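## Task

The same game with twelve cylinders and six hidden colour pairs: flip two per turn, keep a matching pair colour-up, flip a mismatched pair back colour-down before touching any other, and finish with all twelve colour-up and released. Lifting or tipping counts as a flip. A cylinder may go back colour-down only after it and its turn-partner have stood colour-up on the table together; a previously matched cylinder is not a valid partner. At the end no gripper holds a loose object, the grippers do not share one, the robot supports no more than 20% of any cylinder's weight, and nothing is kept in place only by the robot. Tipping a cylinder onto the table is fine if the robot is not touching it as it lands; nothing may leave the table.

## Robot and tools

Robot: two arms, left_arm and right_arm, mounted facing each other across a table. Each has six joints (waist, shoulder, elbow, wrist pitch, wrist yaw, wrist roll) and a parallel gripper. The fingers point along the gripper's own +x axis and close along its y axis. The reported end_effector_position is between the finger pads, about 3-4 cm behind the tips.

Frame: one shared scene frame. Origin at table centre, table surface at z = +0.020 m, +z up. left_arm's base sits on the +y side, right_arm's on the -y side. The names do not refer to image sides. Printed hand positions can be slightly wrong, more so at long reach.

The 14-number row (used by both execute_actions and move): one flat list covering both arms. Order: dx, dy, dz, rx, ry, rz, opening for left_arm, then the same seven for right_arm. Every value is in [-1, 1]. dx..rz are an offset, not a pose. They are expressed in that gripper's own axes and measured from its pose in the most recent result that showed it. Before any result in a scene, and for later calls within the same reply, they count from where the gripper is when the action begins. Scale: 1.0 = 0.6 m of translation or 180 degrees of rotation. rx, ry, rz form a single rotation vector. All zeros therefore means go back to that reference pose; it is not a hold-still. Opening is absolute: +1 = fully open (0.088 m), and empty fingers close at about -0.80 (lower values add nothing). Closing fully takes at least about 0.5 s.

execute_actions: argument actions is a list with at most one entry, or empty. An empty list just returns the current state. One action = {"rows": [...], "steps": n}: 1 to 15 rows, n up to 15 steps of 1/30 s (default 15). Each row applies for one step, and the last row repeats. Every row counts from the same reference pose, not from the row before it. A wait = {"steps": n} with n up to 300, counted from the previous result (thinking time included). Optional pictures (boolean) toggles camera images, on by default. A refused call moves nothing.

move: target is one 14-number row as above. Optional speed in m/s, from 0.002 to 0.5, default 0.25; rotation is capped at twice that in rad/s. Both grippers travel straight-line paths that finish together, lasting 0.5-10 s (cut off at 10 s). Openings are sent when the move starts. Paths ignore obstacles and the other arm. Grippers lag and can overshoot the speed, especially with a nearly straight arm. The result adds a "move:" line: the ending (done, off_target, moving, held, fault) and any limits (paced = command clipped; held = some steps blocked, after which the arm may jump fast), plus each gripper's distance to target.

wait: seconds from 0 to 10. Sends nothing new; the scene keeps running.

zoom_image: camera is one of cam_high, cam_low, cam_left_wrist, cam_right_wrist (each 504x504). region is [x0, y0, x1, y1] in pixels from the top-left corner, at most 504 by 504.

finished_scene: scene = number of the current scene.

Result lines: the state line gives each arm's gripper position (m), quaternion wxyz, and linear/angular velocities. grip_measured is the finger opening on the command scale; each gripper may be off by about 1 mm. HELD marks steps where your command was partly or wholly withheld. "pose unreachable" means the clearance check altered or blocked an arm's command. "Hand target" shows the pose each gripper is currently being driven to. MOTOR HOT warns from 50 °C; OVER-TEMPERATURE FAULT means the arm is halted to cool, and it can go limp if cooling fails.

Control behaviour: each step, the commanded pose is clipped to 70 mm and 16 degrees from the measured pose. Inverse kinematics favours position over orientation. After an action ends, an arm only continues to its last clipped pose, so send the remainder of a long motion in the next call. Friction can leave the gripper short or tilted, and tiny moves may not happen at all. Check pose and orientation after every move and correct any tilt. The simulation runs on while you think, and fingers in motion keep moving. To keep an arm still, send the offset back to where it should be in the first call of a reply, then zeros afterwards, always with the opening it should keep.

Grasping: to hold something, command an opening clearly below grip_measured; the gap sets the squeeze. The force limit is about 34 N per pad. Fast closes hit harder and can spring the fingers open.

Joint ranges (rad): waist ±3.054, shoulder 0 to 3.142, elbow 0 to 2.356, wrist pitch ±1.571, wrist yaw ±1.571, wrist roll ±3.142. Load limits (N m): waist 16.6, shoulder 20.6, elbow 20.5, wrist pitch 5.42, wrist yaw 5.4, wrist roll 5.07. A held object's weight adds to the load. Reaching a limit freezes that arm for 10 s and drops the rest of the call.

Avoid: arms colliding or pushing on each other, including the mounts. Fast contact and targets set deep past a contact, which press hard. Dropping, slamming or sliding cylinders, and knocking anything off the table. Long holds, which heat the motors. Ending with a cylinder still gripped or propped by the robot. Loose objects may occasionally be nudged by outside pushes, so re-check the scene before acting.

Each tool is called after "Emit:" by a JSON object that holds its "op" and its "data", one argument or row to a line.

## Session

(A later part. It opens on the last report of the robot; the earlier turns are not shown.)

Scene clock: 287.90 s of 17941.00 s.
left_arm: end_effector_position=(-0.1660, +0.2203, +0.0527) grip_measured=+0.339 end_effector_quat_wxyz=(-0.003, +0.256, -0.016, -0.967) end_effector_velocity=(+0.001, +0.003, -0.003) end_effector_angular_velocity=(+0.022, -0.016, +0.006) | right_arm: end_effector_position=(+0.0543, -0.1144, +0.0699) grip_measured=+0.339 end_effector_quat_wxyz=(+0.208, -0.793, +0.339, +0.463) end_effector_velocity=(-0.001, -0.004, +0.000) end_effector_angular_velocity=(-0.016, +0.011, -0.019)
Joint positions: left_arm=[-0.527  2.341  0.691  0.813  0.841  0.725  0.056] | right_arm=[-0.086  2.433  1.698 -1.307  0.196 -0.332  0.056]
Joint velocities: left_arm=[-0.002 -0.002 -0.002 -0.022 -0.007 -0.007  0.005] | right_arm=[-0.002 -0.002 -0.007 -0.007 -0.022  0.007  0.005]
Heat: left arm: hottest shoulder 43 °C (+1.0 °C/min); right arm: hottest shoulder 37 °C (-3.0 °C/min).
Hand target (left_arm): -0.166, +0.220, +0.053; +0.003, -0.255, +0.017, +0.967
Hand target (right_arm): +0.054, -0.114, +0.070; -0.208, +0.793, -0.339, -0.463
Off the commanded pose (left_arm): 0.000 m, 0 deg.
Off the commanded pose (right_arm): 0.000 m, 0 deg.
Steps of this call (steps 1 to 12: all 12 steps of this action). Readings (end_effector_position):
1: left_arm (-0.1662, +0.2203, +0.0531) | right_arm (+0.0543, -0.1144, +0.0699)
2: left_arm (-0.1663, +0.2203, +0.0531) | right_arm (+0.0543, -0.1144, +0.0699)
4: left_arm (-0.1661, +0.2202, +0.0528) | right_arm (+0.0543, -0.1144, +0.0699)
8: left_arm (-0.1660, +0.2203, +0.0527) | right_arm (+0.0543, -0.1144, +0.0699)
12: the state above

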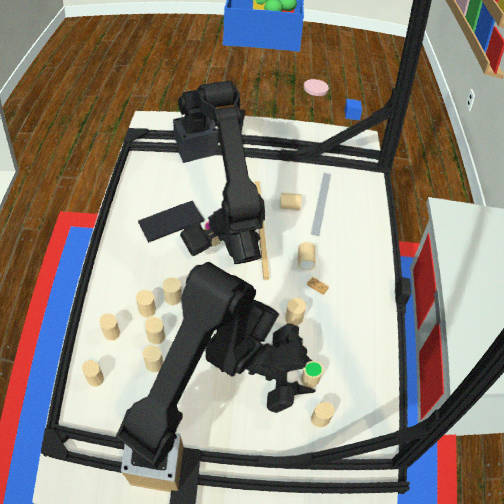

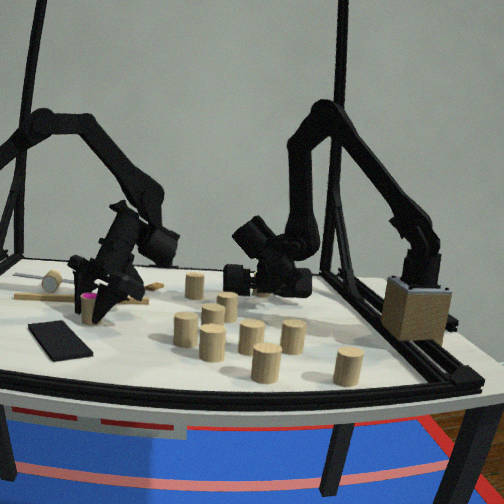

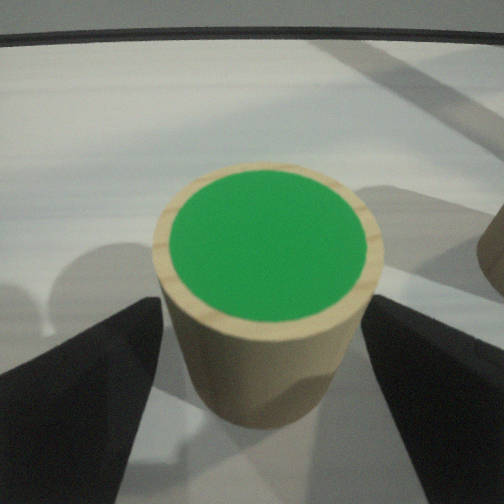

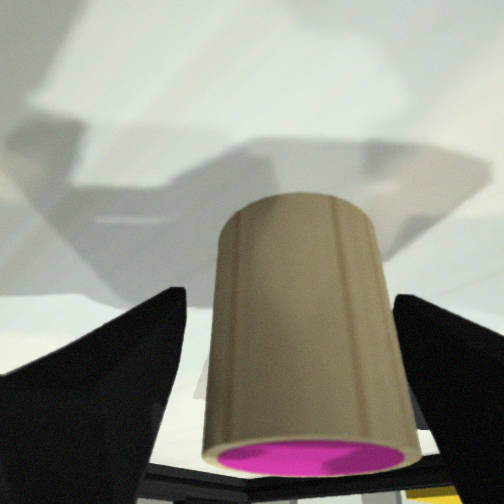

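Emit:
{"op": "execute_actions", "data": {
  "actions": [
    {"rows":[[0,0,0,0,0,0,0.3,0,0,0,0,0,0,0.3],[0,0,0,0,0,0,0.2,0,0,0,0,0,0,0.2],[0,0,0,0,0,0,0.2,0,0,0,0,0,0,0.2],[0,0,0,0,0,0,0.1,0,0,0,0,0,0,0.1],[0,0,0,0,0,0,0.1,0,0,0,0,0,0,0.1],[0,0,0,0,0,0,0,0,0,0,0,0,0,0],[0,0,0,0,0,0,0,0,0,0,0,0,0,0],[0,0,0,0,0,0,-0.1,0,0,0,0,0,0,-0.1],[0,0,0,0,0,0,-0.1,0,0,0,0,0,0,-0.1],[0,0,0,0,0,0,-0.3,0,0,0,0,0,0,-0.3]],"steps":13}
  ],
  "pictures": false
}}

Emit:
{"op": "move", "data": {
  "target": [-0.028,0,0.048,-0.008,0,0,-0.3,-0.043,0,-0.025,0,0,0,-0.3],
  "speed": 0.15
}}

Emit:
{"op": "move", "data": {
  "target": [-0.015,0,0.03,0,0.495,0,-0.3,0.018,0,0.012,0,-0.503,0,-0.3],
  "speed": 0.35
}}

Emit:
{"op": "move", "data": {
  "target": [0.056,0,0.032,0,0,0,-0.3,0.034,0,-0.059,0,0,0,-0.3],
  "speed": 0.05
}}

Emit:
{"op": "execute_actions", "data": {
  "actions": [
    {"rows":[[0,0,0,0,0,0,0.4,0,0,0,0,0,0,0.4]],"steps":10}
  ],
  "pictures": false
}}

Emit:
{"op": "move", "data": {
  "target": [0.047,-0.008,-0.005,0,-0.489,0,0.4,0.014,0,0.039,0.008,0.508,0.008,0.4],
  "speed": 0.35
}}

Scene clock: 301.73 s of 17941.00 s.
left_arm: end_effector_position=(-0.1660, +0.2204, +0.0527) grip_measured=+0.010 end_effector_quat_wxyz=(-0.003, +0.256, -0.016, -0.967) end_effector_velocity=(+0.000, +0.003, -0.001) end_effector_angular_velocity=(+0.020, -0.002, -0.004) | right_arm: end_effector_position=(+0.0544, -0.1143, +0.0699) grip_measured=-0.009 end_effector_quat_wxyz=(+0.208, -0.793, +0.339, +0.462) end_effector_velocity=(+0.000, -0.002, +0.001) end_effector_angular_velocity=(-0.012, +0.006, +0.001)
Joint positions: left_arm=[-0.527  2.341  0.691  0.813  0.842  0.725  0.04 ] | right_arm=[-0.086  2.433  1.698 -1.307  0.196 -0.332  0.039]
Joint velocities: left_arm=[-0.002  0.002 -0.002 -0.007  0.007 -0.007 -0.   ] | right_arm=[-0.002 -0.002 -0.002 -0.007 -0.007 -0.007 -0.   ]
Heat: left arm: hottest shoulder 42 °C (+1.0 °C/min); right arm: hottest shoulder 39 °C (+0.0 °C/min).
Hand target (left_arm): -0.166, +0.220, +0.053; +0.003, -0.256, +0.016, +0.967
Hand target (right_arm): +0.054, -0.114, +0.070; -0.208, +0.792, -0.339, -0.463
Off the commanded pose (left_arm): 0.000 m, 0 deg.
Off the commanded pose (right_arm): 0.000 m, 0 deg.
Steps of this call (steps 1 to 90: nothing new was sent; then 10.40 s passed at rest; steps 91 to 103: all 13 steps of this action). Readings (end_effector_position):
91: left_arm (-0.1660, +0.2203, +0.0527) | right_arm (+0.0543, -0.1144, +0.0699)
92: left_arm (-0.1660, +0.2204, +0.0527) | right_arm (+0.0543, -0.1144, +0.0699)
94: left_arm (-0.1660, +0.2204, +0.0527) | right_arm (+0.0543, -0.1144, +0.0699)
98: left_arm (-0.1660, +0.2204, +0.0527) | right_arm (+0.0543, -0.1144, +0.0699)
103: the state above

Scene clock: 302.77 s of 17941.00 s.
left_arm: end_effector_position=(-0.1656, +0.2212, +0.0826) grip_measured=+0.010 end_effector_quat_wxyz=(-0.001, +0.257, -0.002, -0.966) end_effector_velocity=(+0.003, +0.008, -0.004) end_effector_angular_velocity=(+0.039, -0.026, +0.001) | right_arm: end_effector_position=(+0.0562, -0.1189, +0.0921) grip_measured=-0.009 end_effector_quat_wxyz=(+0.200, -0.797, +0.343, +0.455) end_effector_velocity=(+0.001, +0.003, +0.001) end_effector_angular_velocity=(+0.016, -0.004, -0.005)
Joint positions: left_arm=[-0.527  2.198  0.665  0.691  0.842  0.701  0.04 ] | right_arm=[-0.086  2.396  1.716 -1.387  0.196 -0.332  0.039]
Joint velocities: left_arm=[-0.007 -0.007 -0.012 -0.037 -0.007 -0.007 -0.   ] | right_arm=[-0.002 -0.002  0.002  0.007  0.007  0.007 -0.   ]
Heat: left arm: hottest shoulder 42 °C (+1.0 °C/min); right arm: hottest shoulder 39 °C (+0.0 °C/min).
Hand target (left_arm): -0.166, +0.221, +0.086; -0.000, -0.256, +0.004, +0.967
Hand target (right_arm): +0.054, -0.115, +0.100; -0.208, +0.793, -0.339, -0.462
Off the commanded pose (left_arm): 0.003 m, 0 deg.
Off the commanded pose (right_arm): 0.009 m, 1 deg.
move: off_target (right_arm)

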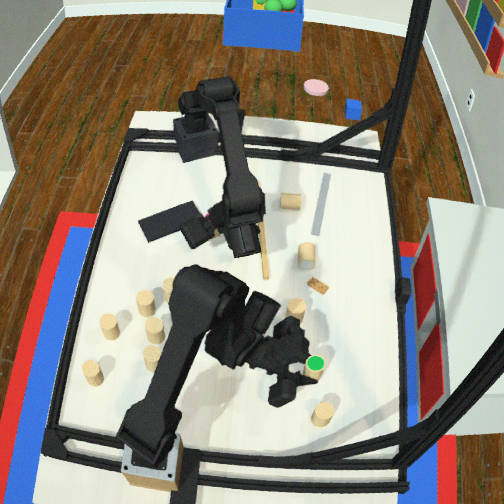

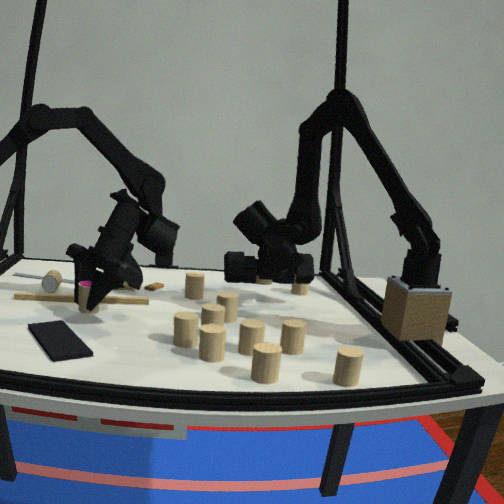

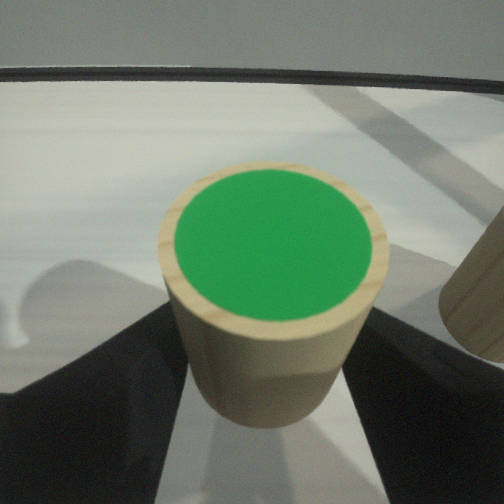

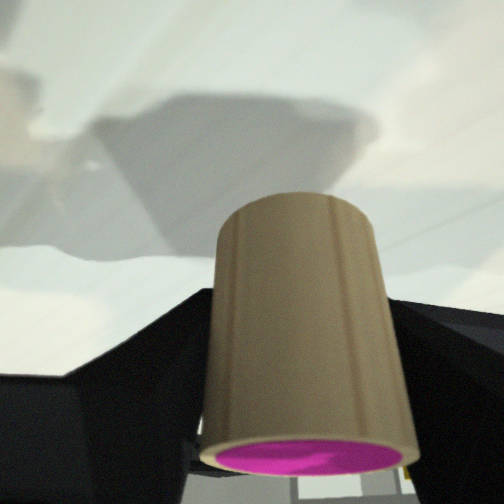

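Scene clock: 305.60 s of 17941.00 s.
left_arm: end_effector_position=(-0.1662, +0.2233, +0.1033) grip_measured=+0.010 end_effector_quat_wxyz=(+0.000, +0.859, +0.001, -0.511) end_effector_velocity=(+0.004, -0.002, +0.002) end_effector_angular_velocity=(-0.016, -0.018, -0.000) | right_arm: end_effector_position=(+0.0560, -0.1155, +0.0841) grip_measured=-0.009 end_effector_quat_wxyz=(+0.381, -0.238, +0.091, +0.889) end_effector_velocity=(-0.000, -0.001, -0.001) end_effector_angular_velocity=(+0.011, -0.010, +0.014)
Joint positions: left_arm=[-0.948  2.469  1.803 -1.324 -0.277  0.552  0.04 ] | right_arm=[-0.431  2.022  0.396  0.976 -0.619 -0.437  0.039]
Joint velocities: left_arm=[ 0.002 -0.002 -0.002 -0.007 -0.022 -0.007 -0.   ] | right_arm=[-0.002  0.007 -0.002  0.007 -0.007 -0.022 -0.   ]
Heat: left arm: hottest shoulder 42 °C (+1.0 °C/min); right arm: hottest shoulder 39 °C (+0.0 °C/min).
Hand target (left_arm): -0.167, +0.223, +0.102; +0.001, +0.860, -0.001, -0.510
Hand target (right_arm): +0.056, -0.118, +0.080; +0.379, -0.239, +0.098, +0.889
Off the commanded pose (left_arm): 0.002 m, 1 deg.
Off the commanded pose (right_arm): 0.006 m, 1 deg.
move: done

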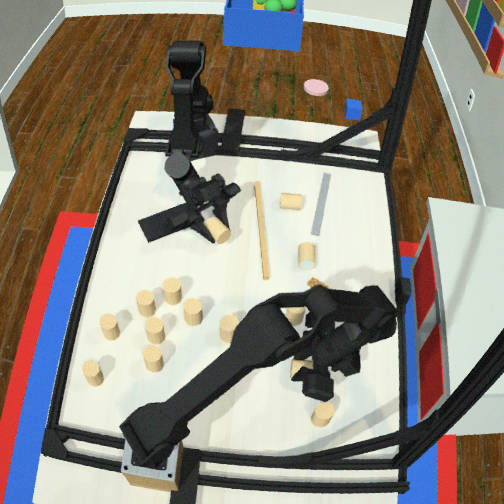

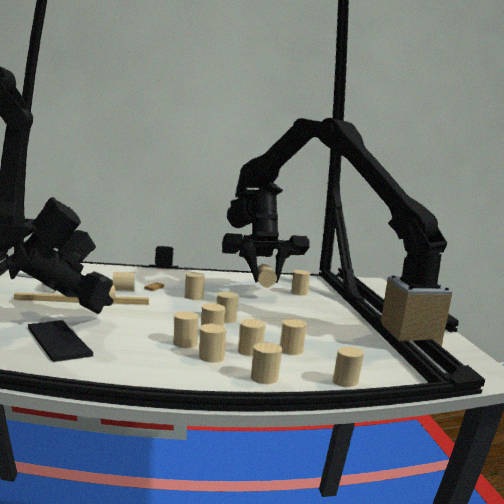

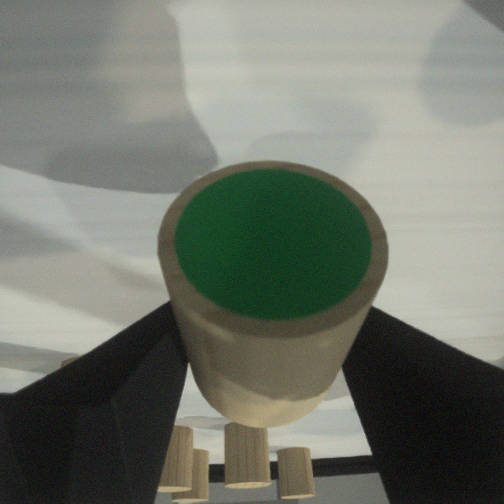

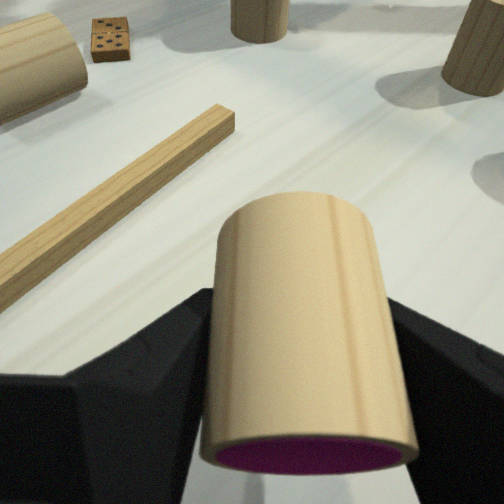

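Scene clock: 306.70 s of 17941.00 s.
left_arm: end_effector_position=(-0.1686, +0.2215, +0.0719) grip_measured=+0.010 end_effector_quat_wxyz=(+0.003, +0.857, -0.001, -0.515) end_effector_velocity=(-0.000, +0.002, +0.003) end_effector_angular_velocity=(-0.003, +0.002, +0.020) | right_arm: end_effector_position=(+0.0552, -0.1132, +0.0512) grip_measured=-0.009 end_effector_quat_wxyz=(+0.381, -0.233, +0.082, +0.891) end_effector_velocity=(-0.000, -0.002, -0.003) end_effector_angular_velocity=(-0.012, +0.009, -0.000)
Joint positions: left_arm=[-0.948  2.53   1.788 -1.236 -0.278  0.552  0.04 ] | right_arm=[-0.432  2.25   0.424  1.196 -0.626 -0.438  0.039]
Joint velocities: left_arm=[-0.002 -0.007 -0.002 -0.007  0.007 -0.022  0.   ] | right_arm=[-0.002  0.012 -0.002  0.007 -0.007  0.007 -0.   ]
Heat: left arm: hottest shoulder 43 °C (+3.0 °C/min); right arm: hottest shoulder 39 °C (+0.0 °C/min).
Hand target (left_arm): -0.167, +0.223, +0.065; +0.000, +0.859, +0.001, -0.511
Hand target (right_arm): +0.057, -0.115, +0.043; +0.381, -0.238, +0.092, +0.889
Off the commanded pose (left_arm): 0.008 m, 1 deg.
Off the commanded pose (right_arm): 0.008 m, 1 deg.
move: done

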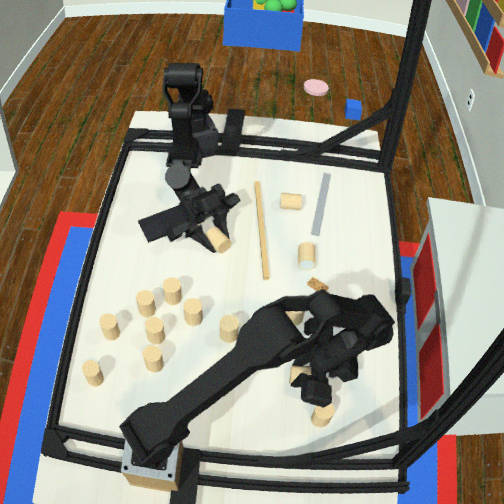

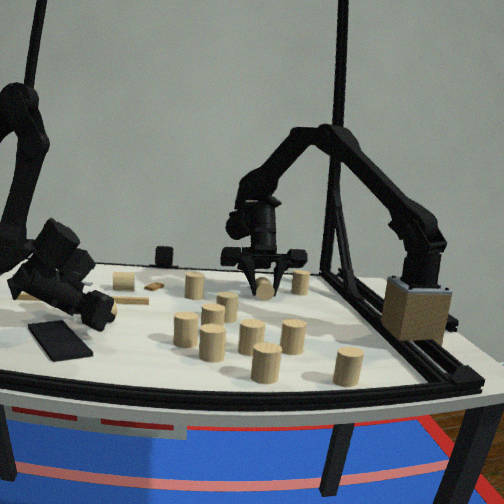

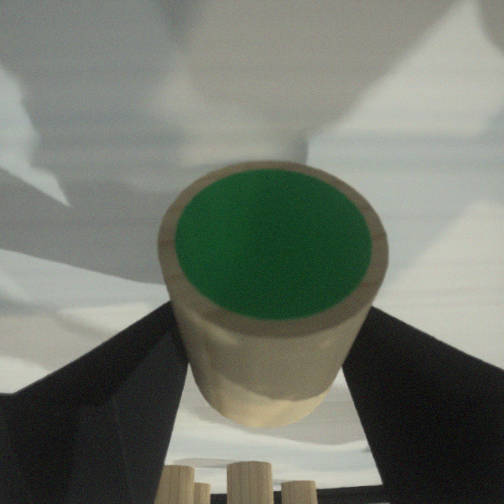

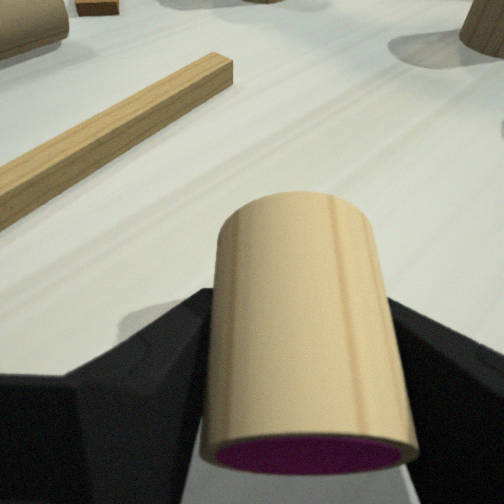

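Scene clock: 307.03 s of 17941.00 s.
left_arm: end_effector_position=(-0.1691, +0.2211, +0.0717) grip_measured=+0.378 end_effector_quat_wxyz=(+0.004, +0.857, -0.001, -0.516) end_effector_velocity=(+0.004, -0.002, +0.002) end_effector_angular_velocity=(-0.016, -0.018, +0.000) | right_arm: end_effector_position=(+0.0554, -0.1133, +0.0510) grip_measured=+0.377 end_effector_quat_wxyz=(+0.381, -0.232, +0.083, +0.891) end_effector_velocity=(-0.000, -0.002, -0.000) end_effector_angular_velocity=(-0.012, +0.009, -0.000)
Joint positions: left_arm=[-0.948  2.53   1.788 -1.233 -0.278  0.552  0.058] | right_arm=[-0.432  2.25   0.424  1.196 -0.626 -0.436  0.057]
Joint velocities: left_arm=[ 0.002 -0.002 -0.002 -0.007 -0.022 -0.007  0.011] | right_arm=[-0.002 -0.002 -0.002 -0.007 -0.007  0.007  0.011]
Heat: left arm: hottest shoulder 43 °C (+3.0 °C/min); right arm: hottest shoulder 39 °C (+0.0 °C/min).
Hand target (left_arm): -0.169, +0.221, +0.072; +0.003, +0.857, -0.001, -0.515
Hand target (right_arm): +0.055, -0.113, +0.051; +0.381, -0.233, +0.083, +0.891
Off the commanded pose (left_arm): 0.001 m, 0 deg.
Off the commanded pose (right_arm): 0.000 m, 0 deg.
Steps of this call (steps 1 to 10: all 10 steps of this action). Readings (end_effector_position):
1: left_arm (-0.1686, +0.2215, +0.0719) | right_arm (+0.0552, -0.1132, +0.0512)
2: left_arm (-0.1686, +0.2215, +0.0719) | right_arm (+0.0552, -0.1132, +0.0512)
4: left_arm (-0.1690, +0.2212, +0.0717) | right_arm (+0.0552, -0.1133, +0.0511)
8: left_arm (-0.1691, +0.2211, +0.0717) | right_arm (+0.0554, -0.1132, +0.0511)
10: the state above

Scene clock: 310.17 s of 17941.00 s.
left_arm: end_effector_position=(-0.1537, +0.2214, +0.0513) grip_measured=+0.400 end_effector_quat_wxyz=(+0.002, +0.258, -0.011, -0.966) end_effector_velocity=(-0.000, -0.001, -0.001) end_effector_angular_velocity=(+0.006, +0.001, +0.013) | right_arm: end_effector_position=(+0.0414, -0.1000, +0.0713) grip_measured=+0.400 end_effector_quat_wxyz=(+0.205, -0.789, +0.347, +0.463) end_effector_velocity=(-0.001, -0.005, +0.004) end_effector_angular_velocity=(-0.030, +0.005, -0.019)
Joint positions: left_arm=[-0.494  2.334  0.664  0.807  0.854  0.749  0.059] | right_arm=[-0.076  2.506  1.841 -1.387  0.174 -0.318  0.059]
Joint velocities: left_arm=[-0.002  0.007 -0.002  0.022 -0.007 -0.022 -0.   ] | right_arm=[-0.002  0.002  0.012 -0.037 -0.022  0.007 -0.   ]
Heat: left arm: hottest shoulder 43 °C (+3.0 °C/min); right arm: hottest shoulder 39 °C (+0.0 °C/min).
Hand target (left_arm): -0.152, +0.224, +0.048; -0.001, -0.259, +0.005, +0.966
Hand target (right_arm): +0.041, -0.100, +0.066; -0.202, +0.793, -0.348, -0.458
Off the commanded pose (left_arm): 0.005 m, 1 deg.
Off the commanded pose (right_arm): 0.004 m, 1 deg.
move: done

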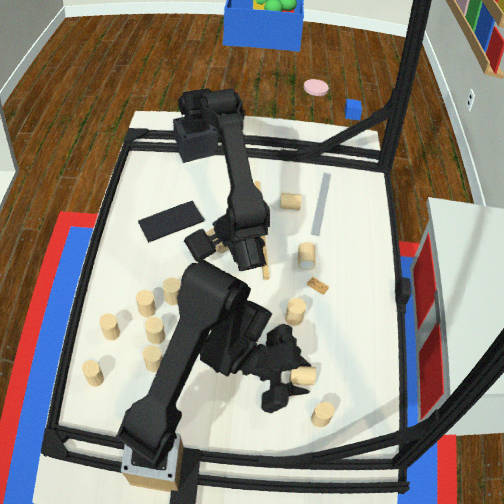

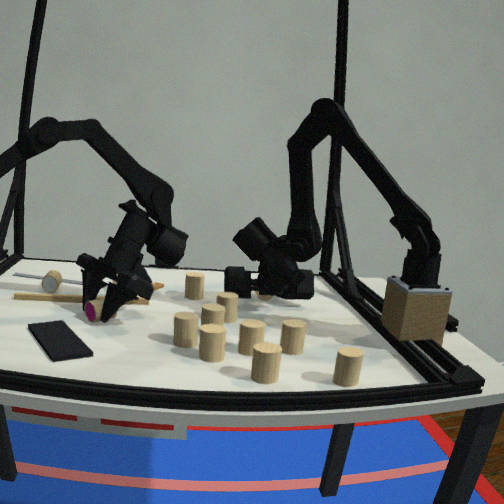

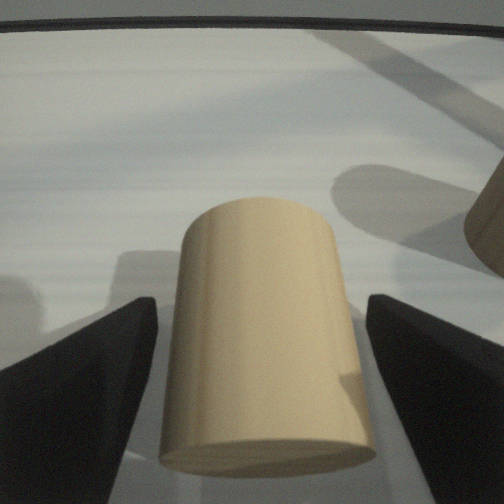

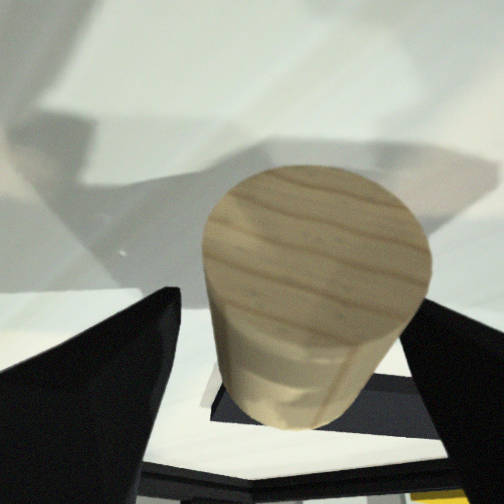

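Emit:
{"op": "execute_actions", "data": {
  "actions": [
    {"rows":[[0,0,0,0,0,0,0.3,0,0,0,0,0,0,0.3],[0,0,0,0,0,0,0.3,0,0,0,0,0,0,0.3],[0,0,0,0,0,0,0.2,0,0,0,0,0,0,0.2],[0,0,0,0,0,0,0.2,0,0,0,0,0,0,0.2],[0,0,0,0,0,0,0.1,0,0,0,0,0,0,0.1],[0,0,0,0,0,0,0.1,0,0,0,0,0,0,0.1],[0,0,0,0,0,0,0,0,0,0,0,0,0,0],[0,0,0,0,0,0,0,0,0,0,0,0,0,0],[0,0,0,0,0,0,-0.1,0,0,0,0,0,0,-0.1],[0,0,0,0,0,0,-0.1,0,0,0,0,0,0,-0.1],[0,0,0,0,0,0,-0.3,0,0,0,0,0,0,-0.3]],"steps":14}
  ],
  "pictures": false
}}

Emit:
{"op": "move", "data": {
  "target": [-0.028,0,0.048,-0.005,0,0,-0.3,-0.048,0,-0.035,0,0,0,-0.3],
  "speed": 0.15
}}

Emit:
{"op": "move", "data": {
  "target": [-0.28,-0.055,-0.128,0,0.497,0,-0.3,-0.14,-0.078,0.233,0,-0.503,0,-0.3],
  "speed": 0.35
}}

Emit:
{"op": "move", "data": {
  "target": [0.056,0,0.032,0,0,0,-0.3,0.04,0,-0.07,0,0,0,-0.3],
  "speed": 0.05
}}

Scene clock: 337.27 s of 17941.00 s.
left_arm: end_effector_position=(-0.1536, +0.2217, +0.0512) grip_measured=-0.001 end_effector_quat_wxyz=(+0.002, +0.258, -0.011, -0.966) end_effector_velocity=(+0.000, -0.002, -0.001) end_effector_angular_velocity=(-0.008, -0.011, +0.015) | right_arm: end_effector_position=(+0.0416, -0.1000, +0.0708) grip_measured=+0.001 end_effector_quat_wxyz=(+0.204, -0.790, +0.347, +0.462) end_effector_velocity=(-0.001, +0.003, +0.001) end_effector_angular_velocity=(+0.011, +0.001, +0.012)
Joint positions: left_arm=[-0.494  2.335  0.664  0.809  0.856  0.749  0.039] | right_arm=[-0.076  2.508  1.843 -1.388  0.175 -0.317  0.039]
Joint velocities: left_arm=[-0.002 -0.002 -0.002  0.007 -0.022 -0.007 -0.   ] | right_arm=[ 0.002 -0.002  0.002  0.007  0.007 -0.007 -0.   ]
Heat: left arm: hottest shoulder 41 °C (-1.0 °C/min); right arm: hottest shoulder 39 °C (+2.0 °C/min).
Hand target (left_arm): -0.154, +0.222, +0.051; -0.002, -0.259, +0.011, +0.966
Hand target (right_arm): +0.041, -0.100, +0.071; -0.205, +0.789, -0.347, -0.463
Off the commanded pose (left_arm): 0.000 m, 0 deg.
Off the commanded pose (right_arm): 0.001 m, 0 deg.
Steps of this call (steps 1 to 90: nothing new was sent; then 23.63 s passed at rest; steps 91 to 104: all 14 steps of this action). Readings (end_effector_position):
91: left_arm (-0.1537, +0.2216, +0.0512) | right_arm (+0.0415, -0.1002, +0.0708)
92: left_arm (-0.1538, +0.2216, +0.0512) | right_arm (+0.0415, -0.1002, +0.0708)
94: left_arm (-0.1538, +0.2215, +0.0513) | right_arm (+0.0415, -0.1002, +0.0708)
98: left_arm (-0.1536, +0.2215, +0.0512) | right_arm (+0.0415, -0.1002, +0.0708)
104: the state above

Scene clock: 338.30 s of 17941.00 s.
left_arm: end_effector_position=(-0.1534, +0.2221, +0.0814) grip_measured=-0.001 end_effector_quat_wxyz=(+0.003, +0.259, -0.002, -0.966) end_effector_velocity=(+0.003, +0.002, -0.003) end_effector_angular_velocity=(+0.030, -0.025, +0.023) | right_arm: end_effector_position=(+0.0447, -0.1073, +0.0980) grip_measured=+0.001 end_effector_quat_wxyz=(+0.197, -0.794, +0.351, +0.455) end_effector_velocity=(+0.003, -0.004, +0.003) end_effector_angular_velocity=(-0.030, +0.006, +0.008)
Joint positions: left_arm=[-0.494  2.189  0.638  0.682  0.856  0.734  0.039] | right_arm=[-0.077  2.454  1.846 -1.47   0.175 -0.318  0.039]
Joint velocities: left_arm=[-0.002 -0.007 -0.007 -0.022 -0.022 -0.022 -0.   ] | right_arm=[-0.007 -0.002 -0.002 -0.022 -0.007 -0.022 -0.   ]
Heat: left arm: hottest shoulder 41 °C (-1.0 °C/min); right arm: hottest shoulder 40 °C (+3.0 °C/min).
Hand target (left_arm): -0.154, +0.222, +0.085; -0.004, -0.258, +0.004, +0.966
Hand target (right_arm): +0.044, -0.103, +0.106; -0.204, +0.790, -0.347, -0.462
Off the commanded pose (left_arm): 0.003 m, 0 deg.
Off the commanded pose (right_arm): 0.009 m, 1 deg.
move: off_target (right_arm)

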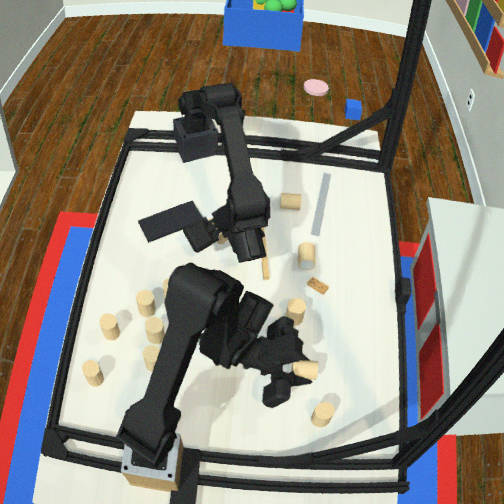

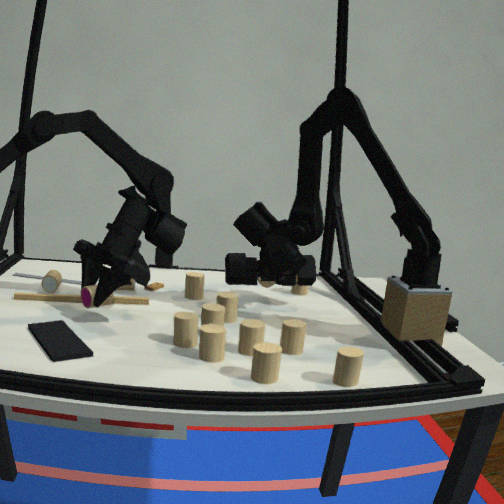

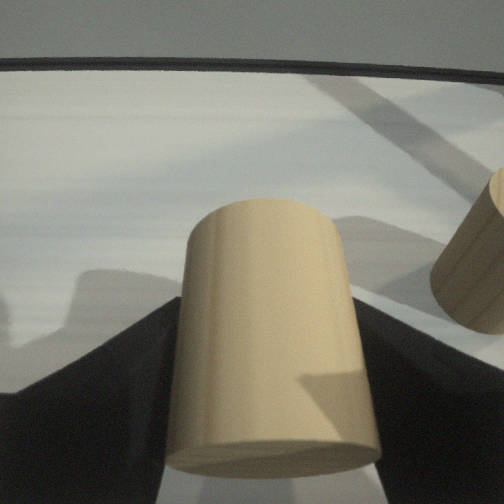

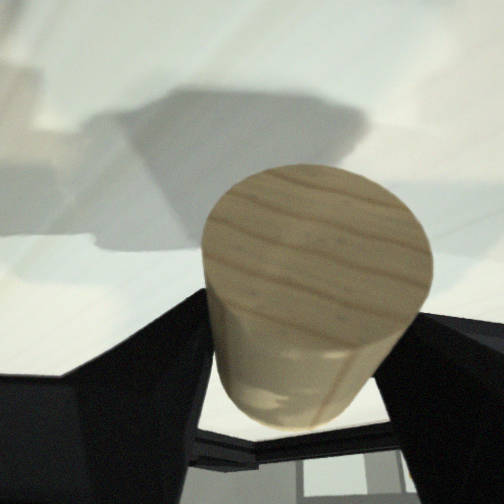

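Scene clock: 341.13 s of 17941.00 s.
left_arm: end_effector_position=(+0.0311, +0.2579, +0.0988) grip_measured=+0.000 end_effector_quat_wxyz=(+0.004, +0.862, +0.003, -0.506) end_effector_velocity=(+0.004, -0.000, +0.001) end_effector_angular_velocity=(+0.001, -0.024, -0.011) | right_arm: end_effector_position=(-0.0334, +0.0465, +0.1080) grip_measured=+0.001 end_effector_quat_wxyz=(+0.385, -0.233, +0.100, +0.888) end_effector_velocity=(-0.002, -0.002, -0.003) end_effector_angular_velocity=(+0.001, -0.001, +0.012)
Joint positions: left_arm=[-0.621  1.944  0.861 -0.807 -0.404  0.864  0.039] | right_arm=[-0.221  2.268  1.154  0.54  -0.445 -0.274  0.039]
Joint velocities: left_arm=[ 0.002  0.002 -0.002 -0.007 -0.022  0.007  0.   ] | right_arm=[ 0.002  0.007 -0.002  0.007 -0.007 -0.007 -0.   ]
Heat: left arm: hottest shoulder 41 °C (-1.0 °C/min); right arm: hottest shoulder 40 °C (+3.0 °C/min).
Hand target (left_arm): +0.030, +0.256, +0.099; +0.005, +0.863, +0.001, -0.505
Hand target (right_arm): -0.032, +0.044, +0.099; +0.383, -0.236, +0.108, +0.887
Off the commanded pose (left_arm): 0.002 m, 0 deg.
Off the commanded pose (right_arm): 0.010 m, 1 deg.
move: off_target (right_arm)

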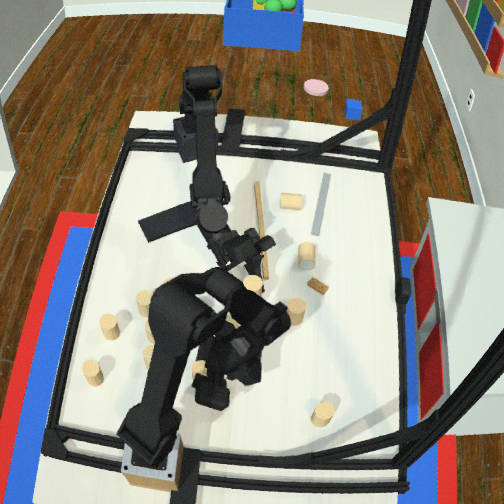

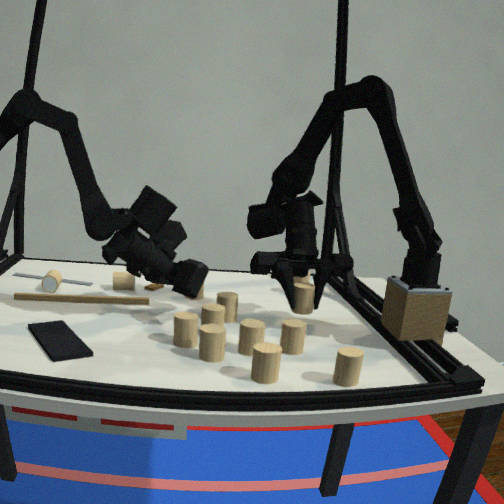

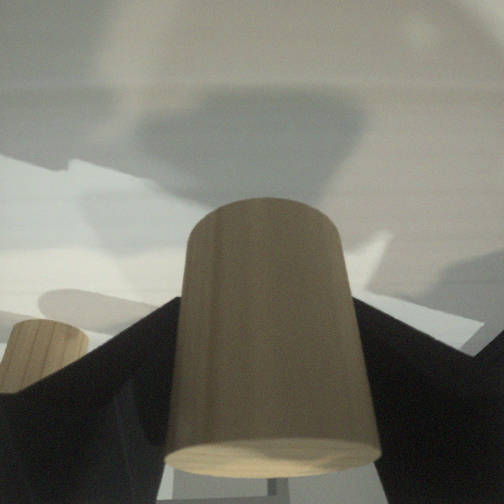

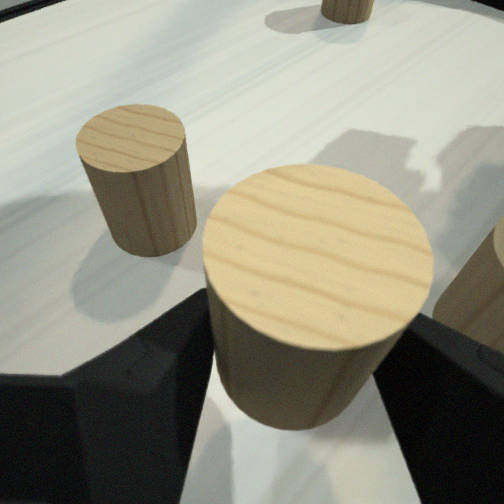

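Scene clock: 342.37 s of 17941.00 s.
left_arm: end_effector_position=(+0.0296, +0.2559, +0.0629) grip_measured=+0.000 end_effector_quat_wxyz=(+0.006, +0.861, +0.002, -0.508) end_effector_velocity=(+0.001, +0.001, +0.001) end_effector_angular_velocity=(-0.002, -0.010, +0.002) | right_arm: end_effector_position=(-0.0332, +0.0459, +0.0659) grip_measured=+0.001 end_effector_quat_wxyz=(+0.385, -0.231, +0.097, +0.888) end_effector_velocity=(+0.002, +0.002, +0.001) end_effector_angular_velocity=(+0.012, -0.007, -0.005)
Joint positions: left_arm=[-0.621  2.066  0.842 -0.659 -0.404  0.864  0.039] | right_arm=[-0.221  2.4    1.156  0.676 -0.445 -0.274  0.039]
Joint velocities: left_arm=[-0.002 -0.002 -0.002 -0.007 -0.007 -0.007 -0.   ] | right_arm=[-0.002  0.002  0.002  0.007  0.007 -0.007 -0.   ]
Heat: left arm: hottest shoulder 41 °C (-1.0 °C/min); right arm: hottest shoulder 40 °C (+3.0 °C/min).
Hand target (left_arm): +0.031, +0.258, +0.060; +0.004, +0.862, +0.003, -0.506
Hand target (right_arm): -0.033, +0.047, +0.060; +0.385, -0.233, +0.100, +0.888
Off the commanded pose (left_arm): 0.003 m, 0 deg.
Off the commanded pose (right_arm): 0.006 m, 0 deg.
move: done

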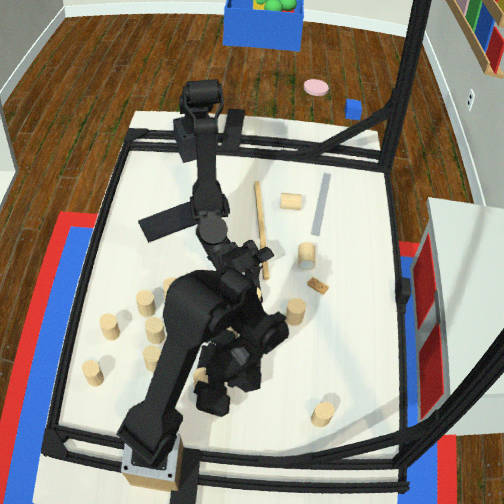

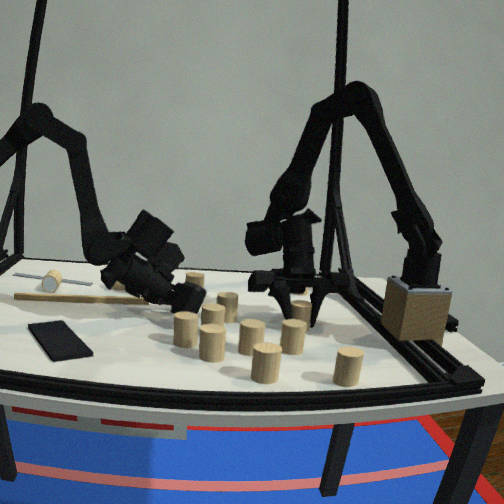

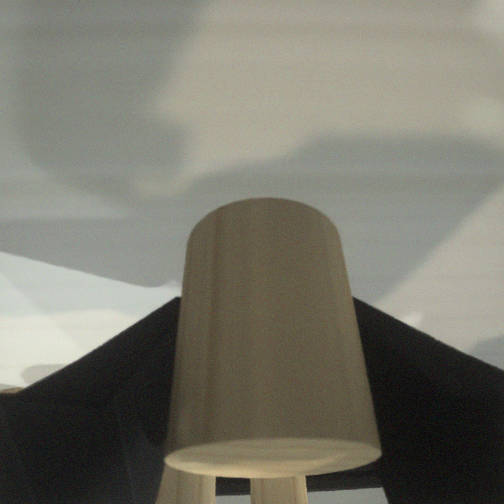

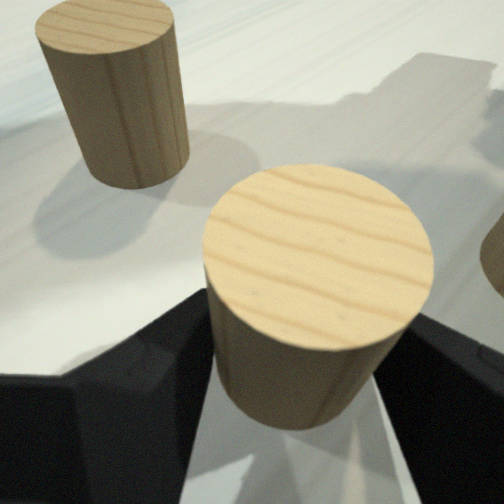

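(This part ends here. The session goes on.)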